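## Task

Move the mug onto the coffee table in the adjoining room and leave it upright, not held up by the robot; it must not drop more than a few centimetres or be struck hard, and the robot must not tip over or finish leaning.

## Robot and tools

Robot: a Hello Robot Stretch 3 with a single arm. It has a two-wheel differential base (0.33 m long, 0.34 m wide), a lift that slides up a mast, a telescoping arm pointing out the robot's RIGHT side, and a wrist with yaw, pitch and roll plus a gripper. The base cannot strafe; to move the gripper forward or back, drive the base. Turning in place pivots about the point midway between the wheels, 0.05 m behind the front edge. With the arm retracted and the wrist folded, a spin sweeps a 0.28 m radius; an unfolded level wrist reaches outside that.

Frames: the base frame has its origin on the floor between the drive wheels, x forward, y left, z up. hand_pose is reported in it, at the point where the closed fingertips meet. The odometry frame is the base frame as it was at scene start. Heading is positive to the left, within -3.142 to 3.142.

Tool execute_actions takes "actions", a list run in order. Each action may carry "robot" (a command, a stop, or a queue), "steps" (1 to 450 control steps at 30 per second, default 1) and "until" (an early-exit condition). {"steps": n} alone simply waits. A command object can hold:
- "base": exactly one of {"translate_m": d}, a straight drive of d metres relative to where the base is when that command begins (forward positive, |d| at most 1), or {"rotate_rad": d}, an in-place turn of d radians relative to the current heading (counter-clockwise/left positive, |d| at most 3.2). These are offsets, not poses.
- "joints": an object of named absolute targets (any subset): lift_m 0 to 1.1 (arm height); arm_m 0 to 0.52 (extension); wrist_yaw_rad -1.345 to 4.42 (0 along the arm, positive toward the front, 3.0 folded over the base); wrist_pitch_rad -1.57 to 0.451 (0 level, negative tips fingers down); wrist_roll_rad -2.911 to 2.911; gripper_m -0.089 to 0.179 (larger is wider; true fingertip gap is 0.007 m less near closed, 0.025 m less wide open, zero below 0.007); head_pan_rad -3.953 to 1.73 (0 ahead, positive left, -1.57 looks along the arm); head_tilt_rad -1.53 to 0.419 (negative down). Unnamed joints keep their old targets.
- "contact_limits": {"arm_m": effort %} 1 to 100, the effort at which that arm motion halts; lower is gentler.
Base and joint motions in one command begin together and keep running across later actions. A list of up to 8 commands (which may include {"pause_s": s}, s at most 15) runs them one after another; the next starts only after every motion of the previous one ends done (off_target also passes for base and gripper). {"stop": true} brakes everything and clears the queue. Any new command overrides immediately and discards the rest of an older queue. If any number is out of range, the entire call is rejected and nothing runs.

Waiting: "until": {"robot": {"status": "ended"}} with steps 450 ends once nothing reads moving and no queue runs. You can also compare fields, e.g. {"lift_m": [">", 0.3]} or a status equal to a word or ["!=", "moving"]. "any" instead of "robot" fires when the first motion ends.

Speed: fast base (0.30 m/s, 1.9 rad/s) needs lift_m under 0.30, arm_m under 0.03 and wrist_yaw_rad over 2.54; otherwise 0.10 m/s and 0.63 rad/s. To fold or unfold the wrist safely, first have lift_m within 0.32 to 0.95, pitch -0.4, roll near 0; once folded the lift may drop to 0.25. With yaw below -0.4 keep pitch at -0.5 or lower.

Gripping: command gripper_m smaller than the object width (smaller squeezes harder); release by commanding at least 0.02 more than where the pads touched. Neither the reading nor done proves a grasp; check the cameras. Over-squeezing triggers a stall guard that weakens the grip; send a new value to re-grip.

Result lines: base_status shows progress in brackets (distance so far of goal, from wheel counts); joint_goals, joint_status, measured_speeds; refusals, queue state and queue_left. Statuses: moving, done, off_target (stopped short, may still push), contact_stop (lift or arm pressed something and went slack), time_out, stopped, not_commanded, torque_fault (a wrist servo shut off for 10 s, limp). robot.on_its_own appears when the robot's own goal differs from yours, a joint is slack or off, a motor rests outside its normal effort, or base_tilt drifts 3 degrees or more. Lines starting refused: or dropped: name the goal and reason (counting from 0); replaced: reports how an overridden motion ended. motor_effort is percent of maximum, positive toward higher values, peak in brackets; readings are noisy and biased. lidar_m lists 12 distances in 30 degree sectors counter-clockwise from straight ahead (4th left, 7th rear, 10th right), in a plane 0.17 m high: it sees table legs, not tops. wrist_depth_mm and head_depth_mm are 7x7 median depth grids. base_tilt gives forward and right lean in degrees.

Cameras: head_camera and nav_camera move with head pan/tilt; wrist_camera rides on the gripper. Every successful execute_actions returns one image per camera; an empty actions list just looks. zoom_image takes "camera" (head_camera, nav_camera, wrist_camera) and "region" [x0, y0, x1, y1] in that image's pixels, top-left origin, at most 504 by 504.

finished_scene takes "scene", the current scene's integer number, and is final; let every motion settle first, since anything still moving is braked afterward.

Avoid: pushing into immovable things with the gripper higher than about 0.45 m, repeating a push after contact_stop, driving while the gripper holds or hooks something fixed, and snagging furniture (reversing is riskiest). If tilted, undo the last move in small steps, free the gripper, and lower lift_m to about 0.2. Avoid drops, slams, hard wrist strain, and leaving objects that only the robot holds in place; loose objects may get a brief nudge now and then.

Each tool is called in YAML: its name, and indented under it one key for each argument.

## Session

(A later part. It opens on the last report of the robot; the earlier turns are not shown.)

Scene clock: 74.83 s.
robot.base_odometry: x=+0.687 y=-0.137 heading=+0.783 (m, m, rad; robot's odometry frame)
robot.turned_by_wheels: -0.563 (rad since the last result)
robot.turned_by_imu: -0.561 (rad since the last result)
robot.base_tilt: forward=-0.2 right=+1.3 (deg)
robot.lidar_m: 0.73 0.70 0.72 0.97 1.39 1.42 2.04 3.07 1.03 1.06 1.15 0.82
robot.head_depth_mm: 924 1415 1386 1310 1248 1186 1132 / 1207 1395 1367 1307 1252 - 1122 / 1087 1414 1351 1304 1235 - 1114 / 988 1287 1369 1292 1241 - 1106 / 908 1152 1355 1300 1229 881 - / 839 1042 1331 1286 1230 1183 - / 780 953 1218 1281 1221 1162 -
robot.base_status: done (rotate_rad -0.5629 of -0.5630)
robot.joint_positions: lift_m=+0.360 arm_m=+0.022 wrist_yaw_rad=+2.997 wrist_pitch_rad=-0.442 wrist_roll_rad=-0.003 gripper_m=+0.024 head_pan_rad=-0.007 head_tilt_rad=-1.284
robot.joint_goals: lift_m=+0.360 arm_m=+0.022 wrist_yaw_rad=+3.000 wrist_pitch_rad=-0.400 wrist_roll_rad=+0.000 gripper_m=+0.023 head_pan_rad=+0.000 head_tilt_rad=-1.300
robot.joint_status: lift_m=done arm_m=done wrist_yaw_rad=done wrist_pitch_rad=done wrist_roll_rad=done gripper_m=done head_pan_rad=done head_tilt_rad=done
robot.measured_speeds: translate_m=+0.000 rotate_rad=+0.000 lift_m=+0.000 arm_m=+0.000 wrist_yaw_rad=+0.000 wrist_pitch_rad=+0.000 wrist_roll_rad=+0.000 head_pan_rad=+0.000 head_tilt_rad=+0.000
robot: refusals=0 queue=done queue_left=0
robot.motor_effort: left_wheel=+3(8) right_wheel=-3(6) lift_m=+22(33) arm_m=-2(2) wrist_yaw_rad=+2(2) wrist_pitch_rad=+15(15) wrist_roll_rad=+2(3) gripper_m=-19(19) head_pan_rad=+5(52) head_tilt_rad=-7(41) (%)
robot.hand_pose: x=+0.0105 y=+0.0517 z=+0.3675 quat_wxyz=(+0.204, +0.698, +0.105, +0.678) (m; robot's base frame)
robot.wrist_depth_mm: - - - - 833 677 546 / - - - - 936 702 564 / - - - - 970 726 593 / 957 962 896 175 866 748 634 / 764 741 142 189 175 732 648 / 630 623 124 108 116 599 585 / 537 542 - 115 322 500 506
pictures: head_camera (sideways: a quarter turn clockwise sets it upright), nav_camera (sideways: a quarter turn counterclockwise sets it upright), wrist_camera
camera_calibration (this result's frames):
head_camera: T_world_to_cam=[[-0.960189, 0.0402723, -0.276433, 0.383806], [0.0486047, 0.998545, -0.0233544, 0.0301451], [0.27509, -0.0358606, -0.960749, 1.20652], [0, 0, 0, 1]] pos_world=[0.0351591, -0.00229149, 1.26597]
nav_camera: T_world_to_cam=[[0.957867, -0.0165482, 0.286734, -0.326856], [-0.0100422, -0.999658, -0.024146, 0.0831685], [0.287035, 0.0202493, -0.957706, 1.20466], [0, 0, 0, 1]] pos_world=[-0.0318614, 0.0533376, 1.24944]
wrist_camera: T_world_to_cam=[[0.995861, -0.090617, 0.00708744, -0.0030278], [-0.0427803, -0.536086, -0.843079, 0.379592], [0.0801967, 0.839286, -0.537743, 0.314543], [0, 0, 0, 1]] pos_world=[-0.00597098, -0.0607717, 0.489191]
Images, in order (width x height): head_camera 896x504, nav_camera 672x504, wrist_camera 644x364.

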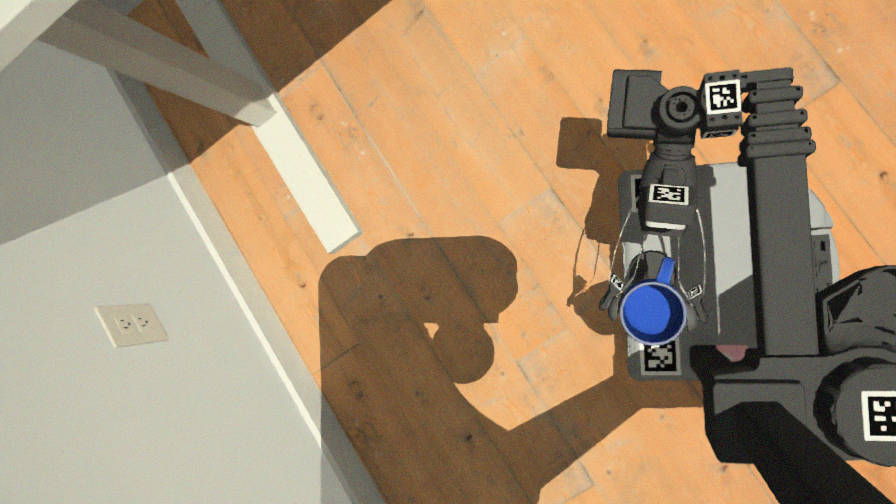

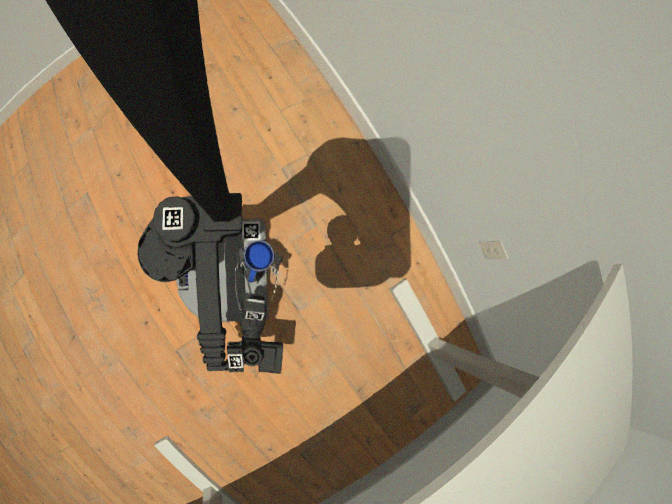

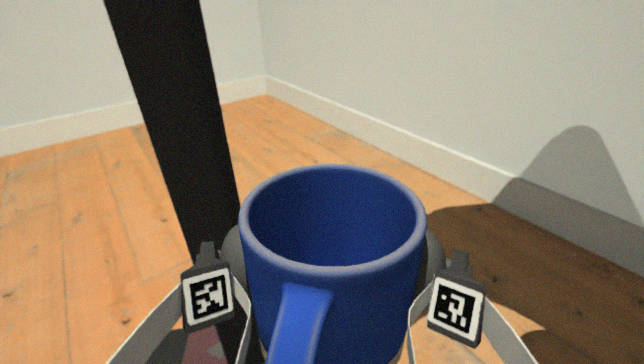

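execute_actions:
  actions:
    - {"robot":{"joints":{"lift_m":0.29,"wrist_yaw_rad":3.14,"head_tilt_rad":-1.1}},"steps":100,"until":{"robot":{"status":"ended"}}}
    - {"robot":{"base":{"translate_m":-1.0}},"steps":300,"until":{"robot":{"translate_m":["<=",-0.55]}}}
    - {"robot":{"base":{"translate_m":-1.0}},"steps":300,"until":{"robot":{"translate_m":["<=",-0.55],"translate_m_goal":["<",-0.9],"x":["<",-0.05]}}}
    - {"robot":[{"base":{"translate_m":-0.97}},{"base":{"rotate_rad":2.0}}],"steps":400,"until":{"robot":{"status":"ended"}}}

Scene clock: 90.20 s.
robot.base_odometry: x=-0.787 y=-1.605 heading=+2.783 (m, m, rad; robot's odometry frame)
robot.turned_by_wheels: +2.000 (rad since the last result)
robot.turned_by_imu: +1.994 (rad since the last result)
robot.base_tilt: forward=-0.2 right=+1.4 (deg)
robot.lidar_m: 0.38 0.38 0.48 0.78 1.31 1.64 2.23 2.03 2.68 2.39 0.53 0.41
robot.head_depth_mm: 379 470 620 905 1241 1189 1096 / 370 457 598 858 1258 1192 - / 362 444 574 817 1251 1178 - / 354 432 555 777 1235 1178 - / 346 421 538 741 1197 1174 864 / 339 410 520 710 1115 1174 1100 / 333 400 504 679 1044 1171 1090
robot.base_status: done (rotate_rad +1.9999 of +2.0000)
robot.joint_positions: lift_m=+0.290 arm_m=+0.022 wrist_yaw_rad=+3.139 wrist_pitch_rad=-0.442 wrist_roll_rad=-0.003 gripper_m=+0.024 head_pan_rad=-0.007 head_tilt_rad=-1.099
robot.joint_goals: lift_m=+0.290 arm_m=+0.022 wrist_yaw_rad=+3.140 wrist_pitch_rad=-0.400 wrist_roll_rad=+0.000 gripper_m=+0.023 head_pan_rad=+0.000 head_tilt_rad=-1.100
robot.joint_status: lift_m=done arm_m=done wrist_yaw_rad=done wrist_pitch_rad=done wrist_roll_rad=done gripper_m=done head_pan_rad=done head_tilt_rad=done
robot.measured_speeds: translate_m=+0.000 rotate_rad=+0.000 lift_m=+0.000 arm_m=+0.000 wrist_yaw_rad=+0.000 wrist_pitch_rad=+0.000 wrist_roll_rad=+0.000 head_pan_rad=+0.000 head_tilt_rad=+0.000
robot: refusals=0 queue=done queue_left=0
robot.motor_effort: left_wheel=-3(10) right_wheel=+3(14) lift_m=+22(21) arm_m=-2(3) wrist_yaw_rad=+0(2) wrist_pitch_rad=+15(15) wrist_roll_rad=+2(2) gripper_m=-19(18) head_pan_rad=+5(5) head_tilt_rad=+0(15) (%)
robot.hand_pose: x=-0.0206 y=+0.0540 z=+0.2975 quat_wxyz=(+0.156, +0.689, +0.154, +0.691) (m; robot's base frame)
robot.wrist_depth_mm: - - - - 811 515 418 / - - - - 878 545 420 / - - - - 862 593 427 / 808 804 775 175 700 633 431 / 641 636 375 190 174 588 440 / 539 545 123 108 116 512 437 / 461 - - 115 154 435 423
pictures: head_camera (sideways: a quarter turn clockwise sets it upright), nav_camera (sideways: a quarter turn counterclockwise sets it upright), wrist_camera
camera_calibration (this result's frames):
head_camera: T_world_to_cam=[[-0.892861, 0.0395924, -0.448589, 0.607612], [0.0519516, 0.998533, -0.0152727, 0.0196079], [0.447327, -0.0369413, -0.893607, 1.11828], [0, 0, 0, 1]] pos_world=[0.041256, -0.00232509, 1.27217]
nav_camera: T_world_to_cam=[[0.888679, -0.0158565, 0.458256, -0.549827], [-0.00530063, -0.99969, -0.0243119, 0.0833614], [0.4585, 0.0191764, -0.888488, 1.11373], [0, 0, 0, 1]] pos_world=[-0.0215821, 0.0532599, 1.24352]
wrist_camera: T_world_to_cam=[[0.998711, 0.0502686, 0.00708575, 0.0211043], [0.0330045, -0.536887, -0.843008, 0.322029], [-0.0385726, 0.842155, -0.537854, 0.274906], [0, 0, 0, 1]] pos_world=[-0.0211017, -0.0596809, 0.419183]
Images, in order (width x height): head_camera 896x504, nav_camera 672x504, wrist_camera 644x364.

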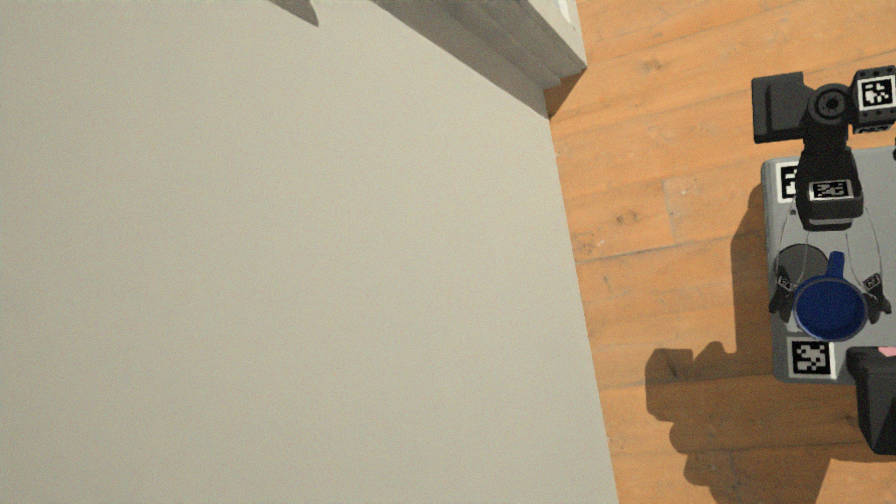

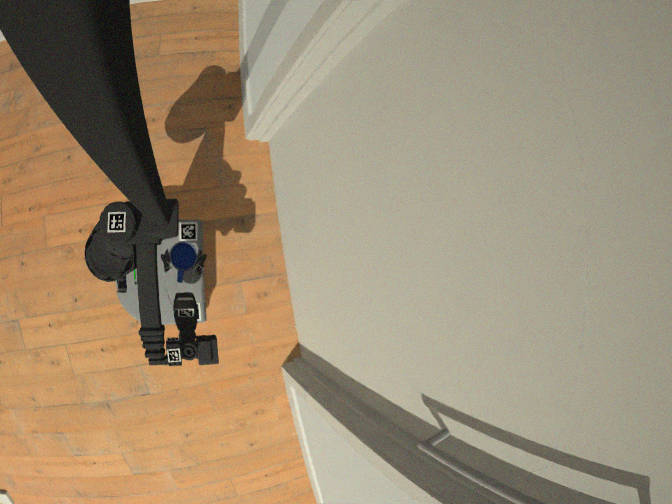

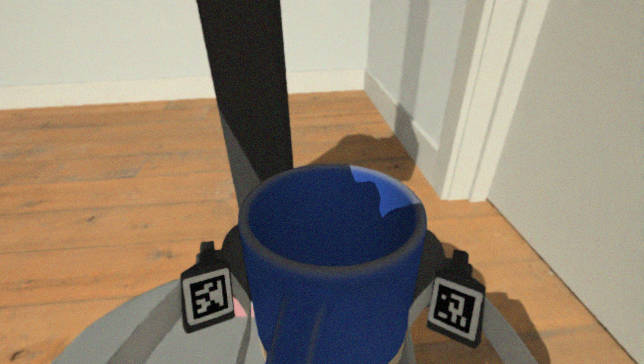

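execute_actions:
  actions:
    - {"robot":[{"base":{"translate_m":0.295}},{"joints":{"lift_m":0.31}},{"base":{"translate_m":0.15}}],"steps":400,"until":{"robot":{"status":"ended"}}}

Scene clock: 99.03 s.
robot.base_odometry: x=-1.204 y=-1.449 heading=+2.784 (m, m, rad; robot's odometry frame)
robot.turned_by_wheels: +0.001 (rad since the last result)
robot.turned_by_imu: +0.125 (rad since the last result)
robot.base_tilt: forward=-0.3 right=+1.4 (deg)
robot.lidar_m: - - 0.15 0.20 1.39 1.89 2.56 2.29 2.53 0.22 0.15 -
robot.head_depth_mm: - - - - - 1050 1106 / - - - - - - - / - - - - - 787 - / - - - - - - - / - - - - - - 870 / - - - - - 926 1115 / - - - - - 719 1095
robot.base_status: off_target (translate_m +0.1498 of +0.1500)
robot.joint_positions: lift_m=+0.310 arm_m=+0.022 wrist_yaw_rad=+3.140 wrist_pitch_rad=-0.443 wrist_roll_rad=-0.003 gripper_m=+0.024 head_pan_rad=-0.007 head_tilt_rad=-1.139
robot.joint_goals: lift_m=+0.310 arm_m=+0.022 wrist_yaw_rad=+3.140 wrist_pitch_rad=-0.400 wrist_roll_rad=+0.000 gripper_m=+0.023 head_pan_rad=+0.000 head_tilt_rad=-1.100
robot.joint_status: lift_m=done arm_m=done wrist_yaw_rad=done wrist_pitch_rad=done wrist_roll_rad=done gripper_m=done head_pan_rad=done head_tilt_rad=done
robot.measured_speeds: translate_m=+0.000 rotate_rad=+0.000 lift_m=+0.000 arm_m=+0.000 wrist_yaw_rad=+0.000 wrist_pitch_rad=+0.000 wrist_roll_rad=+0.000 head_pan_rad=+0.000 head_tilt_rad=+0.000
robot: refusals=0 queue=done queue_left=0
robot.on_its_own: left_wheel is at rest, and its effort (+38) is outside its rest range (-18 to +18)
robot.motor_effort: left_wheel=+38(100) right_wheel=+14(51) lift_m=+30(33) arm_m=-2(2) wrist_yaw_rad=-1(1) wrist_pitch_rad=+16(16) wrist_roll_rad=+2(2) gripper_m=-20(19) head_pan_rad=+5(14) head_tilt_rad=+21(20) (%)
robot.hand_pose: x=-0.0209 y=+0.0539 z=+0.3169 quat_wxyz=(+0.156, +0.688, +0.155, +0.691) (m; robot's base frame)
robot.wrist_depth_mm: - - - 546 272 129 84 / - - - 594 271 130 84 / - - - 659 277 130 84 / 842 880 783 175 210 130 84 / 663 671 392 188 175 129 85 / 552 547 123 108 117 121 84 / 472 - - 115 154 117 85
pictures: head_camera (sideways: a quarter turn clockwise sets it upright), nav_camera (sideways: a quarter turn counterclockwise sets it upright), wrist_camera
camera_calibration (this result's frames):
head_camera: T_world_to_cam=[[-0.910057, 0.0401575, -0.412533, 0.560752], [0.0517991, 0.998512, -0.0170712, 0.0219494], [0.411233, -0.0369046, -0.910783, 1.14082], [0, 0, 0, 1]] pos_world=[0.040038, -0.00233378, 1.27074]
nav_camera: T_world_to_cam=[[0.906277, -0.0164223, 0.422365, -0.503185], [-0.00676819, -0.999681, -0.0243467, 0.0834144], [0.42263, 0.0192062, -0.906099, 1.13683], [0, 0, 0, 1]] pos_world=[-0.0238674, 0.0532901, 1.24464]
wrist_camera: T_world_to_cam=[[0.998623, 0.0519939, 0.00703115, 0.0212738], [0.0339271, -0.537697, -0.842455, 0.338226], [-0.0400219, 0.841533, -0.538721, 0.28566], [0, 0, 0, 1]] pos_world=[-0.0212869, -0.0596352, 0.438681]
Images, in order (width x height): head_camera 896x504, nav_camera 672x504, wrist_camera 644x364.

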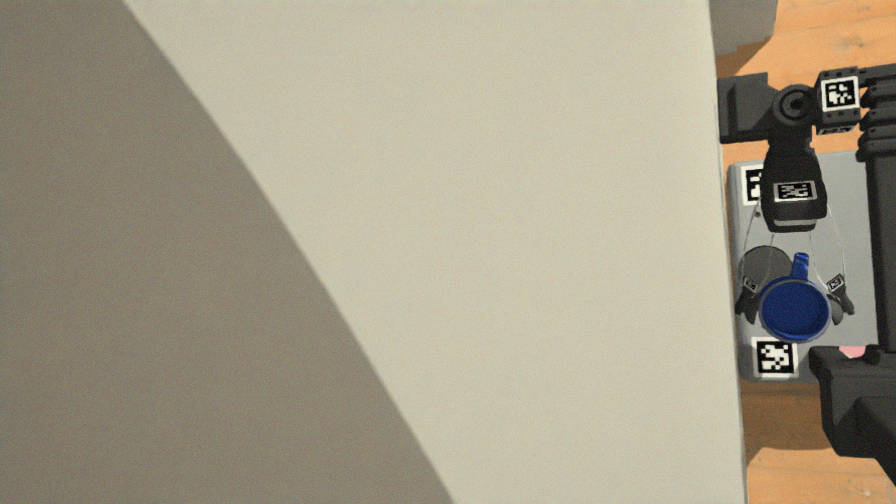

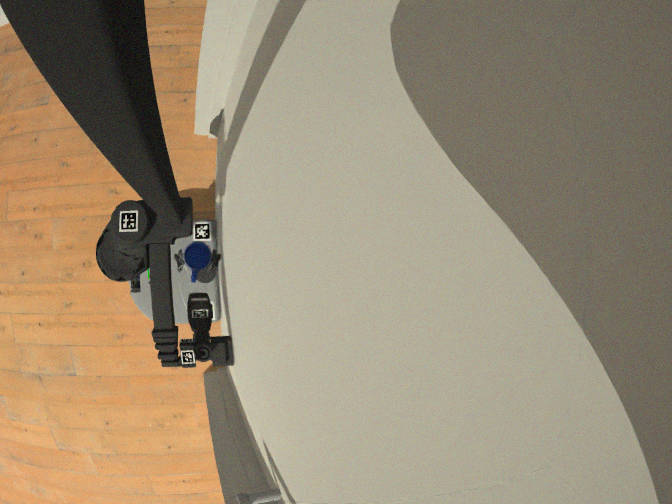

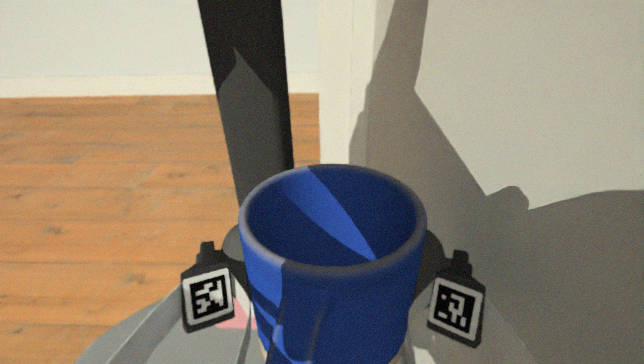

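Door did not open; backing off right away.

execute_actions:
  actions:
    - {"robot":{"base":{"translate_m":-0.27},"joints":{"head_tilt_rad":-0.5}},"steps":200,"until":{"robot":{"status":"ended"}}}

Scene clock: 103.53 s.
robot.base_odometry: x=-0.951 y=-1.544 heading=+2.783 (m, m, rad; robot's odometry frame)
robot.turned_by_wheels: -0.001 (rad since the last result)
robot.turned_by_imu: -0.001 (rad since the last result)
robot.base_tilt: forward=-0.2 right=+1.3 (deg)
robot.lidar_m: 0.32 0.33 0.45 0.90 1.39 1.88 2.29 2.05 2.52 0.99 0.46 0.34
robot.head_depth_mm: - - 289 318 359 413 485 / - - 288 315 356 408 477 / - - 288 312 352 403 471 / - - 286 309 348 398 464 / - - 284 306 344 393 458 / - - 283 303 340 389 451 / - - - 300 337 384 445
robot.base_status: done (translate_m -0.2700 of -0.2700)
robot.joint_positions: lift_m=+0.310 arm_m=+0.022 wrist_yaw_rad=+3.140 wrist_pitch_rad=-0.443 wrist_roll_rad=-0.003 gripper_m=+0.024 head_pan_rad=-0.007 head_tilt_rad=-0.507
robot.joint_goals: lift_m=+0.310 arm_m=+0.022 wrist_yaw_rad=+3.140 wrist_pitch_rad=-0.400 wrist_roll_rad=+0.000 gripper_m=+0.023 head_pan_rad=+0.000 head_tilt_rad=-0.500
robot.joint_status: lift_m=done arm_m=done wrist_yaw_rad=done wrist_pitch_rad=done wrist_roll_rad=done gripper_m=done head_pan_rad=done head_tilt_rad=done
robot.measured_speeds: translate_m=+0.000 rotate_rad=+0.000 lift_m=+0.000 arm_m=+0.000 wrist_yaw_rad=+0.000 wrist_pitch_rad=+0.000 wrist_roll_rad=+0.000 head_pan_rad=+0.000 head_tilt_rad=+0.000
robot: refusals=0 queue=done queue_left=0
robot.motor_effort: left_wheel=+0(37) right_wheel=+0(14) lift_m=+30(30) arm_m=-2(2) wrist_yaw_rad=+0(1) wrist_pitch_rad=+16(16) wrist_roll_rad=+2(2) gripper_m=-21(20) head_pan_rad=+5(6) head_tilt_rad=+4(53) (%)
robot.hand_pose: x=-0.0209 y=+0.0539 z=+0.3169 quat_wxyz=(+0.156, +0.688, +0.155, +0.691) (m; robot's base frame)
robot.wrist_depth_mm: - - - - - 521 403 / - - - - - 559 412 / - - - - 945 599 410 / 863 834 784 174 718 634 405 / 665 668 387 189 173 591 409 / 560 548 123 108 116 535 408 / 475 - - 115 154 444 407
pictures: head_camera (sideways: a quarter turn clockwise sets it upright), nav_camera (sideways: a quarter turn counterclockwise sets it upright), wrist_camera
camera_calibration (this result's frames):
head_camera: T_world_to_cam=[[-0.490713, 0.0371072, -0.870531, 1.155], [0.0531604, 0.998507, 0.0125961, -0.0166805], [0.869698, -0.0400968, -0.491953, 0.593346], [0, 0, 0, 1]] pos_world=[0.0516296, -0.0024121, 1.29757]
nav_camera: T_world_to_cam=[[0.481886, -0.0133368, 0.876132, -1.0919], [0.0076376, -0.999782, -0.0194199, 0.0769309], [0.876201, 0.0160497, -0.481679, 0.582103], [0, 0, 0, 1]] pos_world=[0.0155468, 0.0530091, 1.23853]
wrist_camera: T_world_to_cam=[[0.998623, 0.0519941, 0.00703117, 0.0212738], [0.0339273, -0.537697, -0.842455, 0.338226], [-0.0400221, 0.841533, -0.538721, 0.28566], [0, 0, 0, 1]] pos_world=[-0.0212869, -0.0596352, 0.438681]
Images, in order (width x height): head_camera 896x504, nav_camera 672x504, wrist_camera 644x364.

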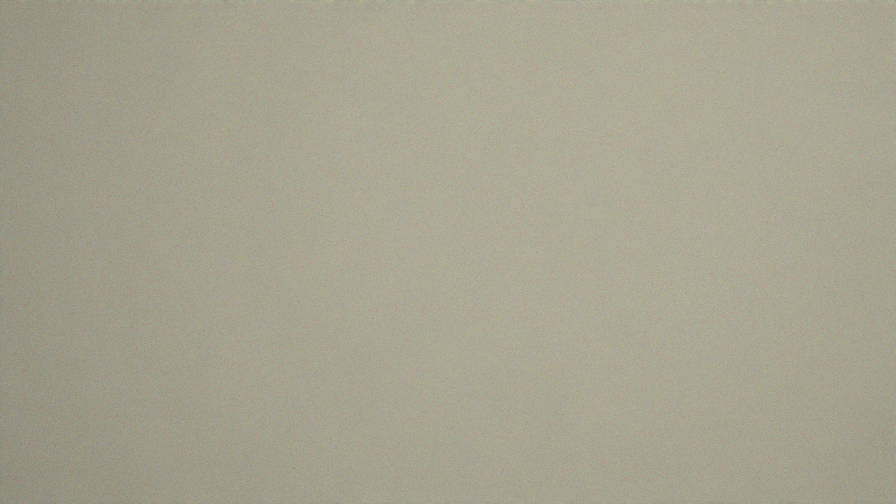

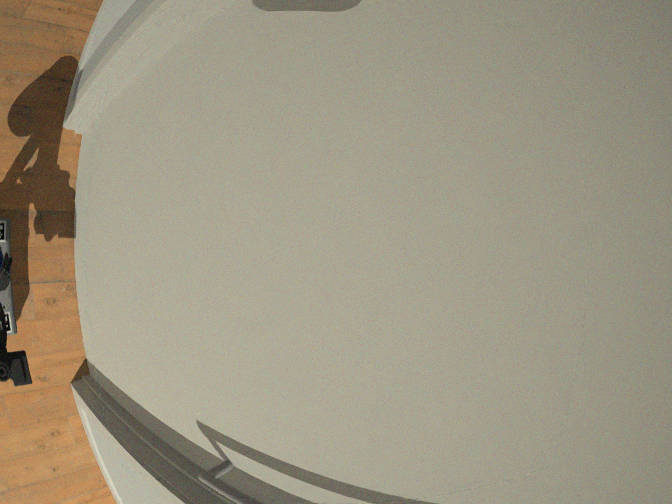

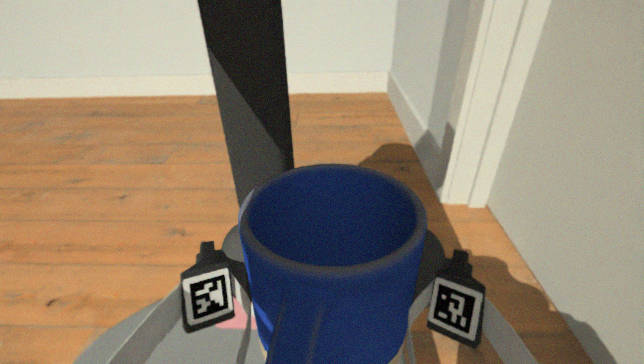

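execute_actions:
  actions:
    - {"robot":[{"joints":{"lift_m":0.29,"head_pan_rad":-1.57,"head_tilt_rad":-1.3}},{"base":{"rotate_rad":1.59}},{"base":{"translate_m":-0.17}},{"base":{"rotate_rad":0.1}}],"steps":400,"until":{"robot":{"status":"ended"}}}

Scene clock: 121.00 s.
robot.base_odometry: x=-0.894 y=-1.383 heading=-1.810 (m, m, rad; robot's odometry frame)
robot.turned_by_wheels: +1.690 (rad since the last result)
robot.turned_by_imu: +1.692 (rad since the last result)
robot.base_tilt: forward=-0.3 right=+1.3 (deg)
robot.lidar_m: 1.46 1.62 2.31 2.29 1.98 2.29 0.70 0.33 0.33 0.32 0.35 0.51
robot.head_depth_mm: 347 445 612 763 1235 1193 1131 / 350 448 627 930 1238 - 1120 / 352 453 634 981 - - - / 354 457 642 993 - 918 1114 / 357 461 653 1103 1237 1168 1123 / 360 466 660 1136 1224 1169 1117 / 362 470 670 1163 1221 1162 1115
robot.base_status: done (rotate_rad +0.0999 of +0.1000)
robot.joint_positions: lift_m=+0.290 arm_m=+0.022 wrist_yaw_rad=+3.140 wrist_pitch_rad=-0.443 wrist_roll_rad=-0.003 gripper_m=+0.024 head_pan_rad=-1.564 head_tilt_rad=-1.285
robot.joint_goals: lift_m=+0.290 arm_m=+0.022 wrist_yaw_rad=+3.140 wrist_pitch_rad=-0.400 wrist_roll_rad=+0.000 gripper_m=+0.023 head_pan_rad=-1.570 head_tilt_rad=-1.300
robot.joint_status: lift_m=done arm_m=done wrist_yaw_rad=done wrist_pitch_rad=done wrist_roll_rad=done gripper_m=done head_pan_rad=done head_tilt_rad=done
robot.measured_speeds: translate_m=+0.000 rotate_rad=+0.000 lift_m=+0.000 arm_m=+0.000 wrist_yaw_rad=+0.000 wrist_pitch_rad=+0.000 wrist_roll_rad=+0.000 head_pan_rad=+0.000 head_tilt_rad=+0.000
robot: refusals=0 queue=done queue_left=0
robot.motor_effort: left_wheel=-3(14) right_wheel=+4(12) lift_m=+22(31) arm_m=-3(2) wrist_yaw_rad=+0(0) wrist_pitch_rad=+16(16) wrist_roll_rad=+2(2) gripper_m=-19(20) head_pan_rad=-3(49) head_tilt_rad=-7(45) (%)
robot.hand_pose: x=-0.0209 y=+0.0539 z=+0.2972 quat_wxyz=(+0.156, +0.688, +0.155, +0.691) (m; robot's base frame)
robot.wrist_depth_mm: - - - - - - - / - - - - - - - / - - - - - - 997 / 819 795 773 174 750 773 738 / 642 638 375 191 174 620 611 / 529 539 123 108 116 516 500 / 458 - - 115 155 429 438
pictures: head_camera (sideways: a quarter turn clockwise sets it upright), nav_camera (sideways: a quarter turn counterclockwise sets it upright), wrist_camera
camera_calibration (this result's frames):
head_camera: T_world_to_cam=[[0.0269755, 0.960764, -0.276054, 0.37729], [0.999122, -0.0347676, -0.0233709, 0.0243684], [-0.0320516, -0.275181, -0.960858, 1.20854], [0, 0, 0, 1]] pos_world=[0.00421092, -0.0290738, 1.26595]
nav_camera: T_world_to_cam=[[-0.00328575, -0.958118, 0.286355, -0.320499], [-0.999701, -0.00378785, -0.0241448, 0.0892038], [0.0242182, -0.286349, -0.957819, 1.20641], [0, 0, 0, 1]] pos_world=[0.0589069, 0.0387169, 1.24946]
wrist_camera: T_world_to_cam=[[0.998623, 0.0519957, 0.00703499, 0.0214115], [0.0339313, -0.537697, -0.842455, 0.321688], [-0.0400213, 0.841533, -0.538721, 0.275106], [0, 0, 0, 1]] pos_world=[-0.0212872, -0.0596534, 0.419063]
Images, in order (width x height): head_camera 896x504, nav_camera 672x504, wrist_camera 644x364.

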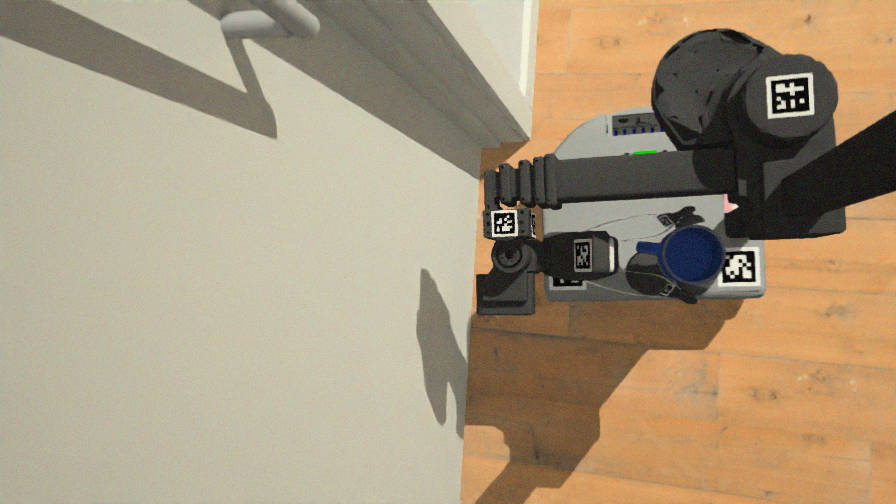

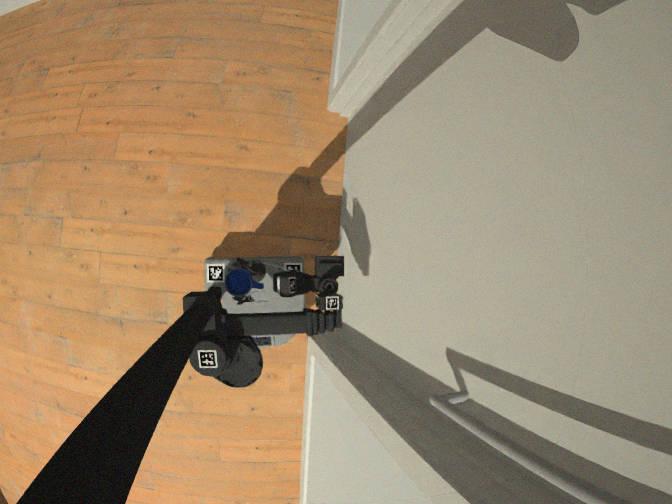

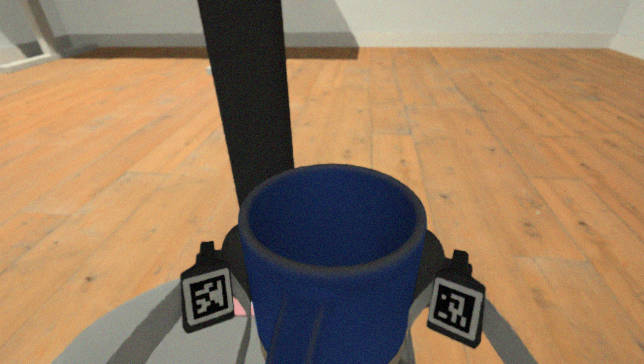

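execute_actions:
  actions:
    - {"robot":[{"joints":{"arm_m":0.095}},{"joints":{"arm_m":0.22}}],"steps":200,"until":{"robot":{"status":"ended"}}}

Scene clock: 125.47 s.
robot.base_odometry: x=-0.894 y=-1.383 heading=-1.810 (m, m, rad; robot's odometry frame)
robot.turned_by_wheels: +0.000 (rad since the last result)
robot.turned_by_imu: +0.000 (rad since the last result)
robot.base_tilt: forward=-0.2 right=+1.2 (deg)
robot.lidar_m: 1.45 1.62 2.32 2.28 1.97 2.29 0.71 0.33 0.33 0.32 0.35 0.51
robot.head_depth_mm: 351 449 616 771 1240 1196 1129 / 353 453 633 939 1235 - 1113 / 356 458 642 986 - - - / 358 461 648 1208 976 - 1114 / 361 466 658 1229 1232 1168 1119 / 364 470 667 1141 1223 1172 1114 / 367 474 675 1170 1224 1169 1110
robot.base_status: done (rotate_rad +0.1001 of +0.1000)
robot.joint_positions: lift_m=+0.290 arm_m=+0.129 wrist_yaw_rad=+3.173 wrist_pitch_rad=-0.445 wrist_roll_rad=-0.003 gripper_m=+0.024 head_pan_rad=-1.564 head_tilt_rad=-1.286
robot.joint_goals: lift_m=+0.290 arm_m=+0.130 wrist_yaw_rad=+3.140 wrist_pitch_rad=-0.400 wrist_roll_rad=+0.000 gripper_m=+0.023 head_pan_rad=-1.570 head_tilt_rad=-1.300
robot.joint_status: lift_m=done arm_m=contact_stop wrist_yaw_rad=done wrist_pitch_rad=done wrist_roll_rad=done gripper_m=done head_pan_rad=done head_tilt_rad=done
robot.measured_speeds: translate_m=+0.000 rotate_rad=+0.001 lift_m=+0.000 arm_m=-0.021 wrist_yaw_rad=+0.000 wrist_pitch_rad=+0.000 wrist_roll_rad=+0.000 head_pan_rad=+0.000 head_tilt_rad=-0.024
robot: refusals=0 queue=dropped queue_left=0
robot.on_its_own: arm_m is slack since a contact_stop, until your next command for it (your +0.220 is given up)
robot.motor_effort: left_wheel=+5(8) right_wheel=+1(4) lift_m=+27(27) arm_m=+14(25) wrist_yaw_rad=-22(25) wrist_pitch_rad=+16(18) wrist_roll_rad=+2(2) gripper_m=-20(21) head_pan_rad=-3(4) head_tilt_rad=-8(7) (%)
robot.hand_pose: x=-0.0281 y=-0.0531 z=+0.2965 quat_wxyz=(+0.145, +0.686, +0.167, +0.693) (m; robot's base frame)
robot.wrist_depth_mm: - - - - - - - / - - - - - - - / - - - - - - 990 / 809 841 805 175 805 776 760 / 649 626 151 188 173 618 599 / 526 531 121 108 118 519 513 / 454 - - 115 144 431 441
pictures: head_camera (sideways: a quarter turn clockwise sets it upright), nav_camera (sideways: a quarter turn counterclockwise sets it upright), wrist_camera
camera_calibration (this result's frames):
head_camera: T_world_to_cam=[[0.0270494, 0.961061, -0.275011, 0.375932], [0.999119, -0.0348211, -0.0234161, 0.0244273], [-0.0320805, -0.274135, -0.961156, 1.20892], [0, 0, 0, 1]] pos_world=[0.00420836, -0.0290346, 1.26592]
nav_camera: T_world_to_cam=[[-0.00335935, -0.958428, 0.285315, -0.319144], [-0.999702, -0.00368262, -0.0241414, 0.0891993], [0.0241885, -0.285311, -0.95813, 1.20682], [0, 0, 0, 1]] pos_world=[0.0589095, 0.0387696, 1.2495]
wrist_camera: T_world_to_cam=[[0.996435, 0.0840959, 0.00670718, 0.0358395], [0.0510762, -0.538089, -0.841339, 0.263928], [-0.0671441, 0.838682, -0.540466, 0.364106], [0, 0, 0, 1]] pos_world=[-0.0247446, -0.166366, 0.418599]
Images, in order (width x height): head_camera 896x504, nav_camera 672x504, wrist_camera 644x364.

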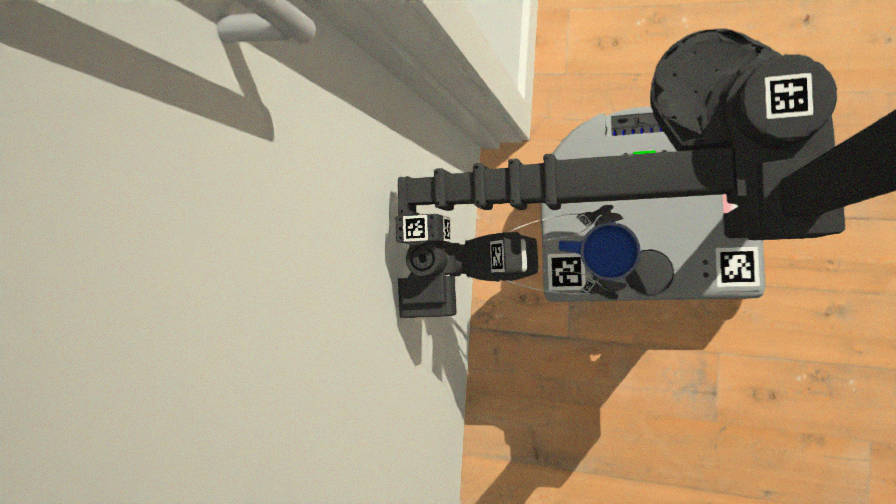

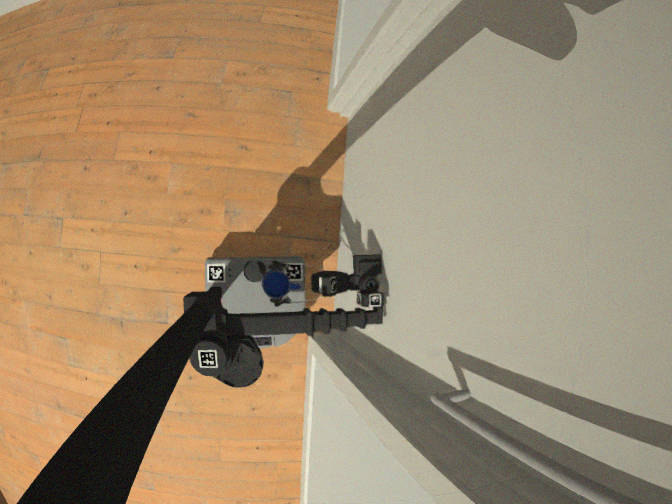

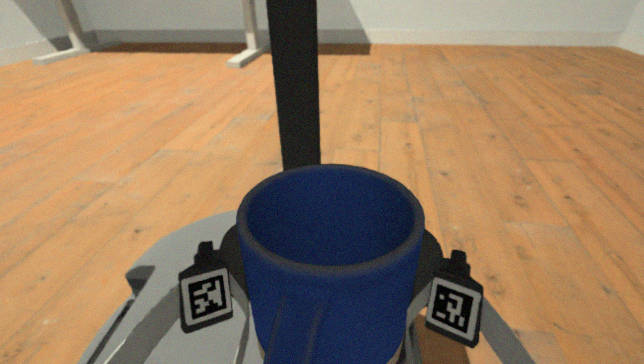

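execute_actions:
  actions:
    - {"robot":[{"joints":{"arm_m":0.105,"lift_m":0.265}},{"base":{"translate_m":-0.07}},{"joints":{"arm_m":0.22},"contact_limits":{"arm_m":30}}],"steps":250,"until":{"robot":{"status":"ended"}}}

Scene clock: 134.37 s.
robot.base_odometry: x=-0.878 y=-1.315 heading=-1.810 (m, m, rad; robot's odometry frame)
robot.turned_by_wheels: +0.000 (rad since the last result)
robot.turned_by_imu: +0.001 (rad since the last result)
robot.base_tilt: forward=-0.4 right=+0.8 (deg)
robot.lidar_m: 1.41 1.69 2.32 1.99 1.97 2.23 0.69 0.29 0.28 0.32 0.34 0.50
robot.head_depth_mm: 322 432 502 734 1239 1188 1132 / 352 417 612 785 1240 - 1114 / 355 456 636 969 - - - / 357 459 644 1049 1001 - 1114 / 360 464 652 1209 1236 1175 1118 / 362 469 661 1125 1232 1169 1114 / 365 472 669 1148 1224 1161 1111
robot.base_status: done (translate_m -0.0700 of -0.0700)
robot.joint_positions: lift_m=+0.265 arm_m=+0.125 wrist_yaw_rad=+3.185 wrist_pitch_rad=-0.445 wrist_roll_rad=-0.003 gripper_m=+0.024 head_pan_rad=-1.565 head_tilt_rad=-1.287
robot.joint_goals: lift_m=+0.265 arm_m=+0.126 wrist_yaw_rad=+3.140 wrist_pitch_rad=-0.400 wrist_roll_rad=+0.000 gripper_m=+0.023 head_pan_rad=-1.570 head_tilt_rad=-1.300
robot.joint_status: lift_m=done arm_m=contact_stop wrist_yaw_rad=done wrist_pitch_rad=done wrist_roll_rad=done gripper_m=done head_pan_rad=done head_tilt_rad=done
robot.measured_speeds: translate_m=+0.000 rotate_rad=+0.001 lift_m=+0.000 arm_m=-0.022 wrist_yaw_rad=-0.140 wrist_pitch_rad=+0.024 wrist_roll_rad=+0.000 head_pan_rad=+0.000 head_tilt_rad=-0.024
robot: refusals=0 queue=dropped queue_left=0
robot.on_its_own: arm_m is slack since a contact_stop, until your next command for it (your +0.220 is given up)
robot.motor_effort: left_wheel=-2(8) right_wheel=+2(11) lift_m=+30(31) arm_m=+13(37) wrist_yaw_rad=-30(37) wrist_pitch_rad=+16(18) wrist_roll_rad=+2(2) gripper_m=-20(19) head_pan_rad=-2(4) head_tilt_rad=-7(7) (%)
robot.contact_limits: arm_m 30 (drawing in: default 15, maximum 25; extending or still: default 21, maximum 35)
robot.hand_pose: x=-0.0307 y=-0.0492 z=+0.2713 quat_wxyz=(+0.141, +0.685, +0.171, +0.694) (m; robot's base frame)
robot.wrist_depth_mm: - - - - - - - / - - - - - - - / - - 999 961 967 973 965 / 771 752 753 174 734 722 717 / 607 620 134 189 171 566 581 / 498 516 120 108 117 483 481 / 422 - - 116 140 414 407
pictures: head_camera (sideways: a quarter turn clockwise sets it upright), nav_camera (sideways: a quarter turn counterclockwise sets it upright), wrist_camera
camera_calibration (this result's frames):
head_camera: T_world_to_cam=[[0.027638, 0.961295, -0.274131, 0.374783], [0.999097, -0.0354133, -0.0234543, 0.024477], [-0.0322544, -0.273236, -0.961406, 1.20925], [0, 0, 0, 1]] pos_world=[0.00419032, -0.0290005, 1.26589]
nav_camera: T_world_to_cam=[[-0.00394635, -0.958686, 0.284437, -0.317998], [-0.999704, -0.00304655, -0.0241384, 0.0891955], [0.0240077, -0.284449, -0.958391, 1.20716], [0, 0, 0, 1]] pos_world=[0.058933, 0.0387851, 1.24953]
wrist_camera: T_world_to_cam=[[0.995346, 0.0961398, 0.00660431, 0.0389339], [0.0575171, -0.537697, -0.841174, 0.245129], [-0.0773192, 0.837639, -0.540724, 0.346723], [0, 0, 0, 1]] pos_world=[-0.0260435, -0.162367, 0.393421]
Images, in order (width x height): head_camera 896x504, nav_camera 672x504, wrist_camera 644x364.

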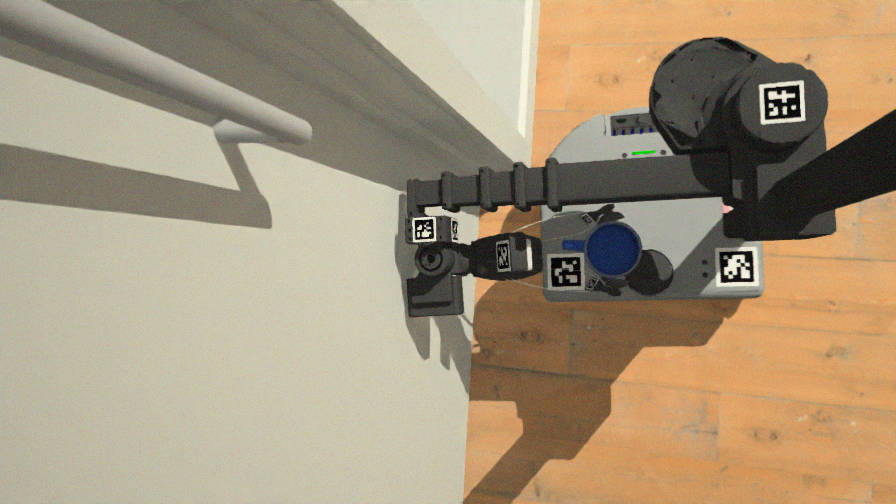

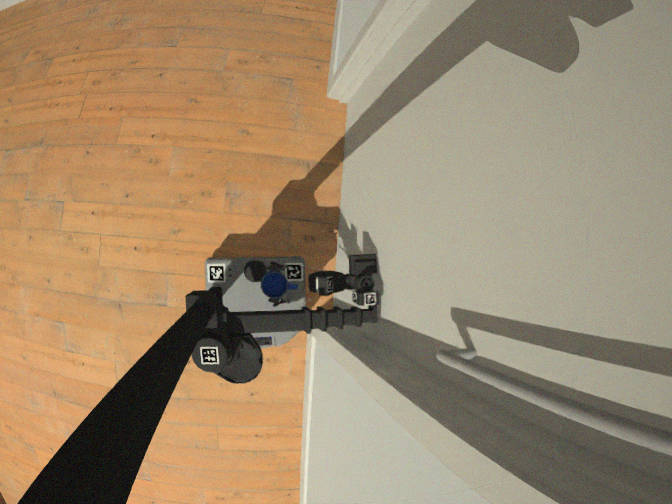

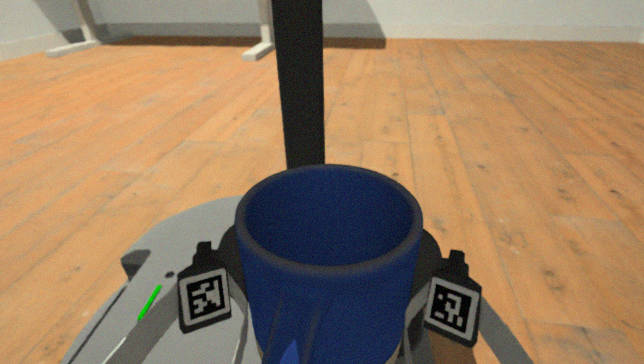

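execute_actions:
  actions:
    - {"robot":{"joints":{"arm_m":0.022,"lift_m":0.29,"head_pan_rad":-1.75,"head_tilt_rad":0.1}},"steps":150,"until":{"robot":{"status":"ended"}}}

Scene clock: 137.47 s.
robot.base_odometry: x=-0.878 y=-1.315 heading=-1.810 (m, m, rad; robot's odometry frame)
robot.turned_by_wheels: +0.000 (rad since the last result)
robot.turned_by_imu: +0.001 (rad since the last result)
robot.base_tilt: forward=-0.2 right=+1.3 (deg)
robot.lidar_m: 1.41 1.69 2.32 2.00 1.96 2.23 0.69 0.29 0.28 0.32 0.34 0.50
robot.head_depth_mm: 302 299 294 290 286 283 - / 299 295 290 286 281 - - / 294 290 286 282 - - - / 290 286 282 280 - - - / 286 283 280 - - - - / 283 281 - - - - - / 280 - - - - - -
robot.base_status: done (translate_m -0.0700 of -0.0700)
robot.joint_positions: lift_m=+0.290 arm_m=+0.022 wrist_yaw_rad=+3.142 wrist_pitch_rad=-0.445 wrist_roll_rad=-0.003 gripper_m=+0.024 head_pan_rad=-1.743 head_tilt_rad=+0.085
robot.joint_goals: lift_m=+0.290 arm_m=+0.022 wrist_yaw_rad=+3.140 wrist_pitch_rad=-0.400 wrist_roll_rad=+0.000 gripper_m=+0.023 head_pan_rad=-1.750 head_tilt_rad=+0.100
robot.joint_status: lift_m=done arm_m=done wrist_yaw_rad=done wrist_pitch_rad=done wrist_roll_rad=done gripper_m=done head_pan_rad=done head_tilt_rad=done
robot.measured_speeds: translate_m=+0.000 rotate_rad=+0.000 lift_m=+0.000 arm_m=+0.000 wrist_yaw_rad=+0.000 wrist_pitch_rad=+0.000 wrist_roll_rad=+0.000 head_pan_rad=+0.000 head_tilt_rad=+0.000
robot: refusals=0 queue=done queue_left=0
robot.motor_effort: left_wheel=-2(11) right_wheel=+1(17) lift_m=+31(33) arm_m=-2(16) wrist_yaw_rad=-1(16) wrist_pitch_rad=+17(17) wrist_roll_rad=+2(2) gripper_m=-20(20) head_pan_rad=-4(26) head_tilt_rad=+8(43) (%)
robot.hand_pose: x=-0.0214 y=+0.0536 z=+0.2963 quat_wxyz=(+0.156, +0.688, +0.157, +0.691) (m; robot's base frame)
robot.wrist_depth_mm: - - - - - - - / - - - - - - - / - - - - - - 979 / 825 795 754 174 720 771 749 / 648 640 372 189 174 610 597 / 534 553 123 108 116 503 502 / 448 - - 116 154 428 434
pictures: head_camera (sideways: a quarter turn clockwise sets it upright), nav_camera (sideways: a quarter turn counterclockwise sets it upright), wrist_camera
camera_calibration (this result's frames):
head_camera: T_world_to_cam=[[0.019593, -0.0835648, -0.99631, 1.31638], [0.978676, -0.202194, 0.0362051, -0.0530819], [-0.204474, -0.975774, 0.0778213, -0.14172], [0, 0, 0, 1]] pos_world=[-0.00281988, -0.0390165, 1.32447]
nav_camera: T_world_to_cam=[[0.0055802, 0.0899278, 0.995933, -1.24571], [-0.988821, 0.148896, -0.0079042, 0.068028], [-0.149001, -0.984755, 0.0897534, -0.15543], [0, 0, 0, 1]] pos_world=[0.0510596, -0.0511663, 1.25513]
wrist_camera: T_world_to_cam=[[0.998523, 0.0539194, 0.00662124, 0.0219061], [0.0347077, -0.539434, -0.841313, 0.320537], [-0.0417913, 0.8403, -0.540508, 0.275437], [0, 0, 0, 1]] pos_world=[-0.0214879, -0.0597223, 0.418403]
Images, in order (width x height): head_camera 896x504, nav_camera 672x504, wrist_camera 644x364.

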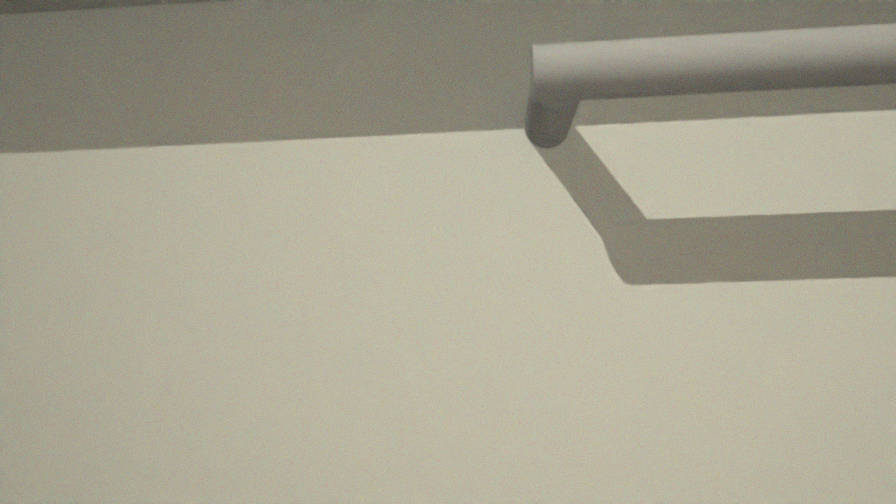

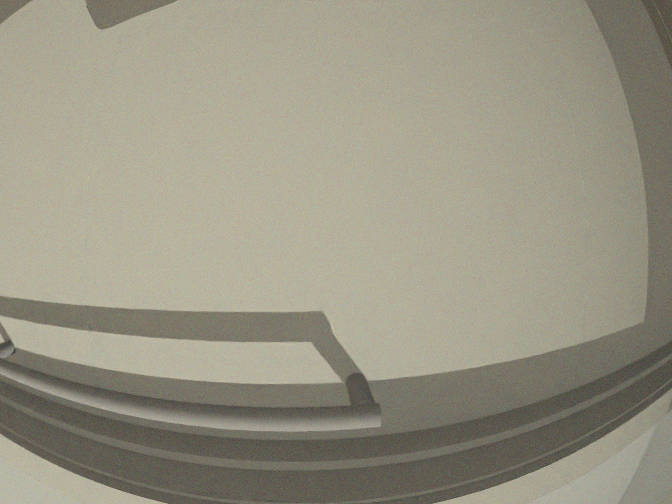

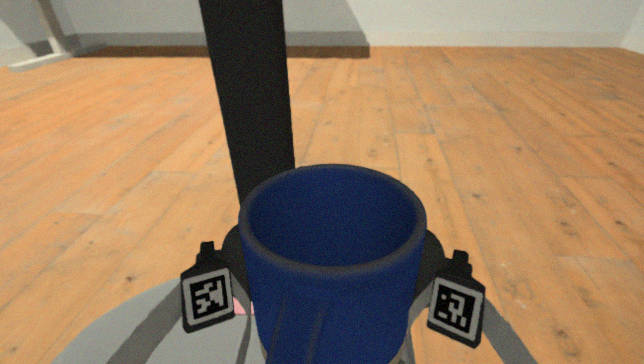

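execute_actions:
  actions:
    - {"robot":[{"base":{"translate_m":0.09},"joints":{"head_pan_rad":-3.0,"head_tilt_rad":-1.2}},{"base":{"rotate_rad":1.46},"joints":{"lift_m":0.31}}],"steps":250,"until":{"robot":{"status":"ended"}}}

Scene clock: 150.43 s.
robot.base_odometry: x=-0.899 y=-1.403 heading=-0.350 (m, m, rad; robot's odometry frame)
robot.turned_by_wheels: +1.460 (rad since the last result)
robot.turned_by_imu: +1.467 (rad since the last result)
robot.base_tilt: forward=-0.1 right=+1.3 (deg)
robot.lidar_m: 2.28 1.99 2.38 1.05 0.35 0.34 0.33 0.34 0.45 0.87 1.54 2.07
robot.head_depth_mm: 321 398 502 719 897 1165 1109 / 324 403 531 783 1071 1157 1105 / 327 406 540 797 - - 1107 / 330 411 548 817 - 910 1103 / 333 416 557 841 1260 - 1095 / 336 421 566 858 1249 - 1093 / 339 427 575 875 1240 1173 1088
robot.base_status: done (rotate_rad +1.4599 of +1.4600)
robot.joint_positions: lift_m=+0.310 arm_m=+0.022 wrist_yaw_rad=+3.141 wrist_pitch_rad=-0.445 wrist_roll_rad=-0.003 gripper_m=+0.024 head_pan_rad=-2.994 head_tilt_rad=-1.186
robot.joint_goals: lift_m=+0.310 arm_m=+0.022 wrist_yaw_rad=+3.140 wrist_pitch_rad=-0.400 wrist_roll_rad=+0.000 gripper_m=+0.023 head_pan_rad=-3.000 head_tilt_rad=-1.200
robot.joint_status: lift_m=done arm_m=done wrist_yaw_rad=done wrist_pitch_rad=done wrist_roll_rad=done gripper_m=done head_pan_rad=done head_tilt_rad=done
robot.measured_speeds: translate_m=+0.000 rotate_rad=+0.000 lift_m=+0.000 arm_m=+0.000 wrist_yaw_rad=+0.000 wrist_pitch_rad=+0.000 wrist_roll_rad=+0.000 head_pan_rad=+0.000 head_tilt_rad=+0.000
robot: refusals=0 queue=done queue_left=0
robot.motor_effort: left_wheel=-3(12) right_wheel=+4(11) lift_m=+31(32) arm_m=-2(3) wrist_yaw_rad=-1(2) wrist_pitch_rad=+16(17) wrist_roll_rad=+2(2) gripper_m=-20(20) head_pan_rad=-3(51) head_tilt_rad=-7(44) (%)
robot.hand_pose: x=-0.0211 y=+0.0536 z=+0.3163 quat_wxyz=(+0.156, +0.688, +0.156, +0.691) (m; robot's base frame)
robot.wrist_depth_mm: 287 385 - - - - - / 309 359 595 - - - - / 328 360 596 - - - - / 356 387 592 175 791 814 801 / 358 434 329 190 174 635 628 / 365 462 124 108 116 537 533 / 360 - - 115 154 452 452
pictures: head_camera (sideways: a quarter turn clockwise sets it upright), nav_camera (sideways: a quarter turn counterclockwise sets it upright), wrist_camera
camera_calibration (this result's frames):
head_camera: T_world_to_cam=[[0.923386, 0.103627, -0.36962, 0.493677], [0.103937, -0.9944, -0.0191356, 0.0243179], [-0.369533, -0.0207475, -0.928986, 1.16922], [0, 0, 0, 1]] pos_world=[-0.0263159, -0.00271804, 1.26913]
nav_camera: T_world_to_cam=[[-0.916442, -0.126561, 0.379626, -0.436401], [-0.146648, 0.988889, -0.0243382, 0.084255], [-0.372328, -0.0779759, -0.92482, 1.16599], [0, 0, 0, 1]] pos_world=[0.0465515, -0.0476309, 1.24605]
wrist_camera: T_world_to_cam=[[0.998585, 0.0527689, 0.00662491, 0.0215798], [0.0340893, -0.539473, -0.841312, 0.337367], [-0.0408211, 0.840348, -0.540509, 0.286271], [0, 0, 0, 1]] pos_world=[-0.021364, -0.0597051, 0.43842]
Images, in order (width x height): head_camera 896x504, nav_camera 672x504, wrist_camera 644x364.

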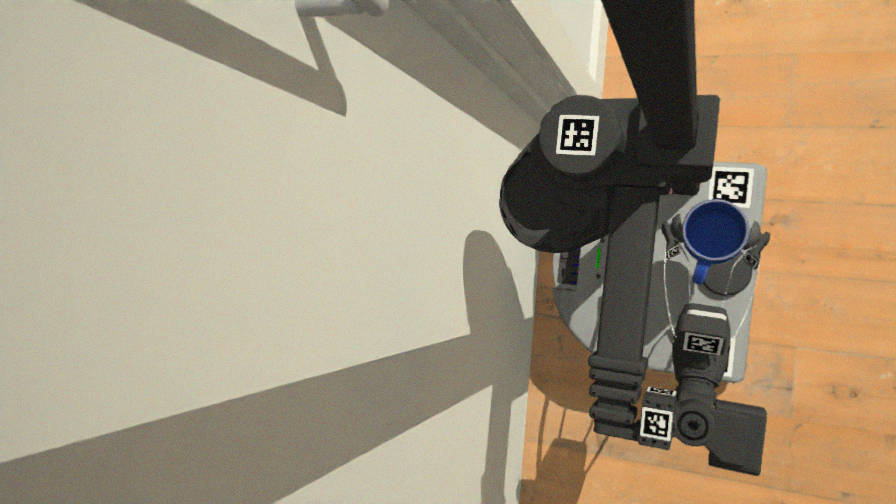

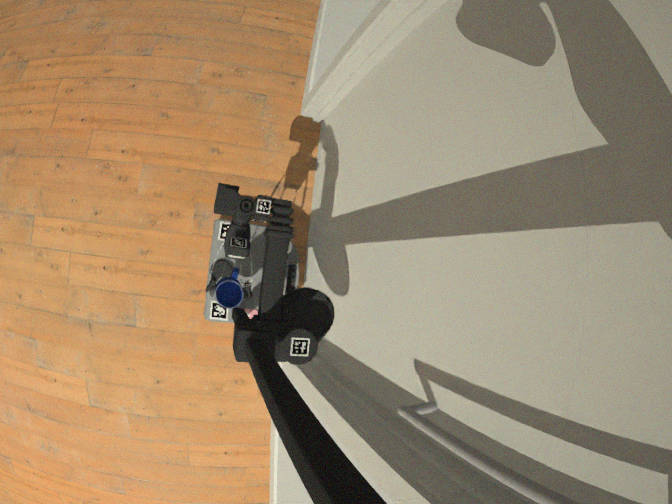

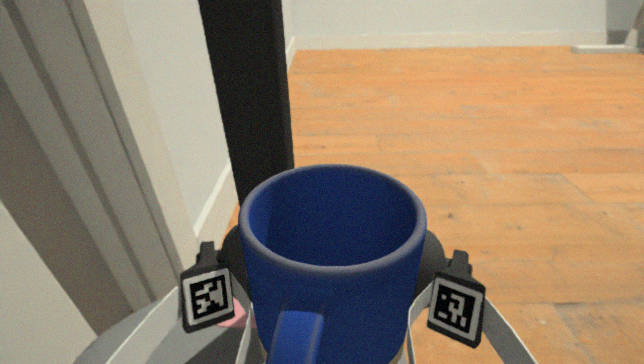

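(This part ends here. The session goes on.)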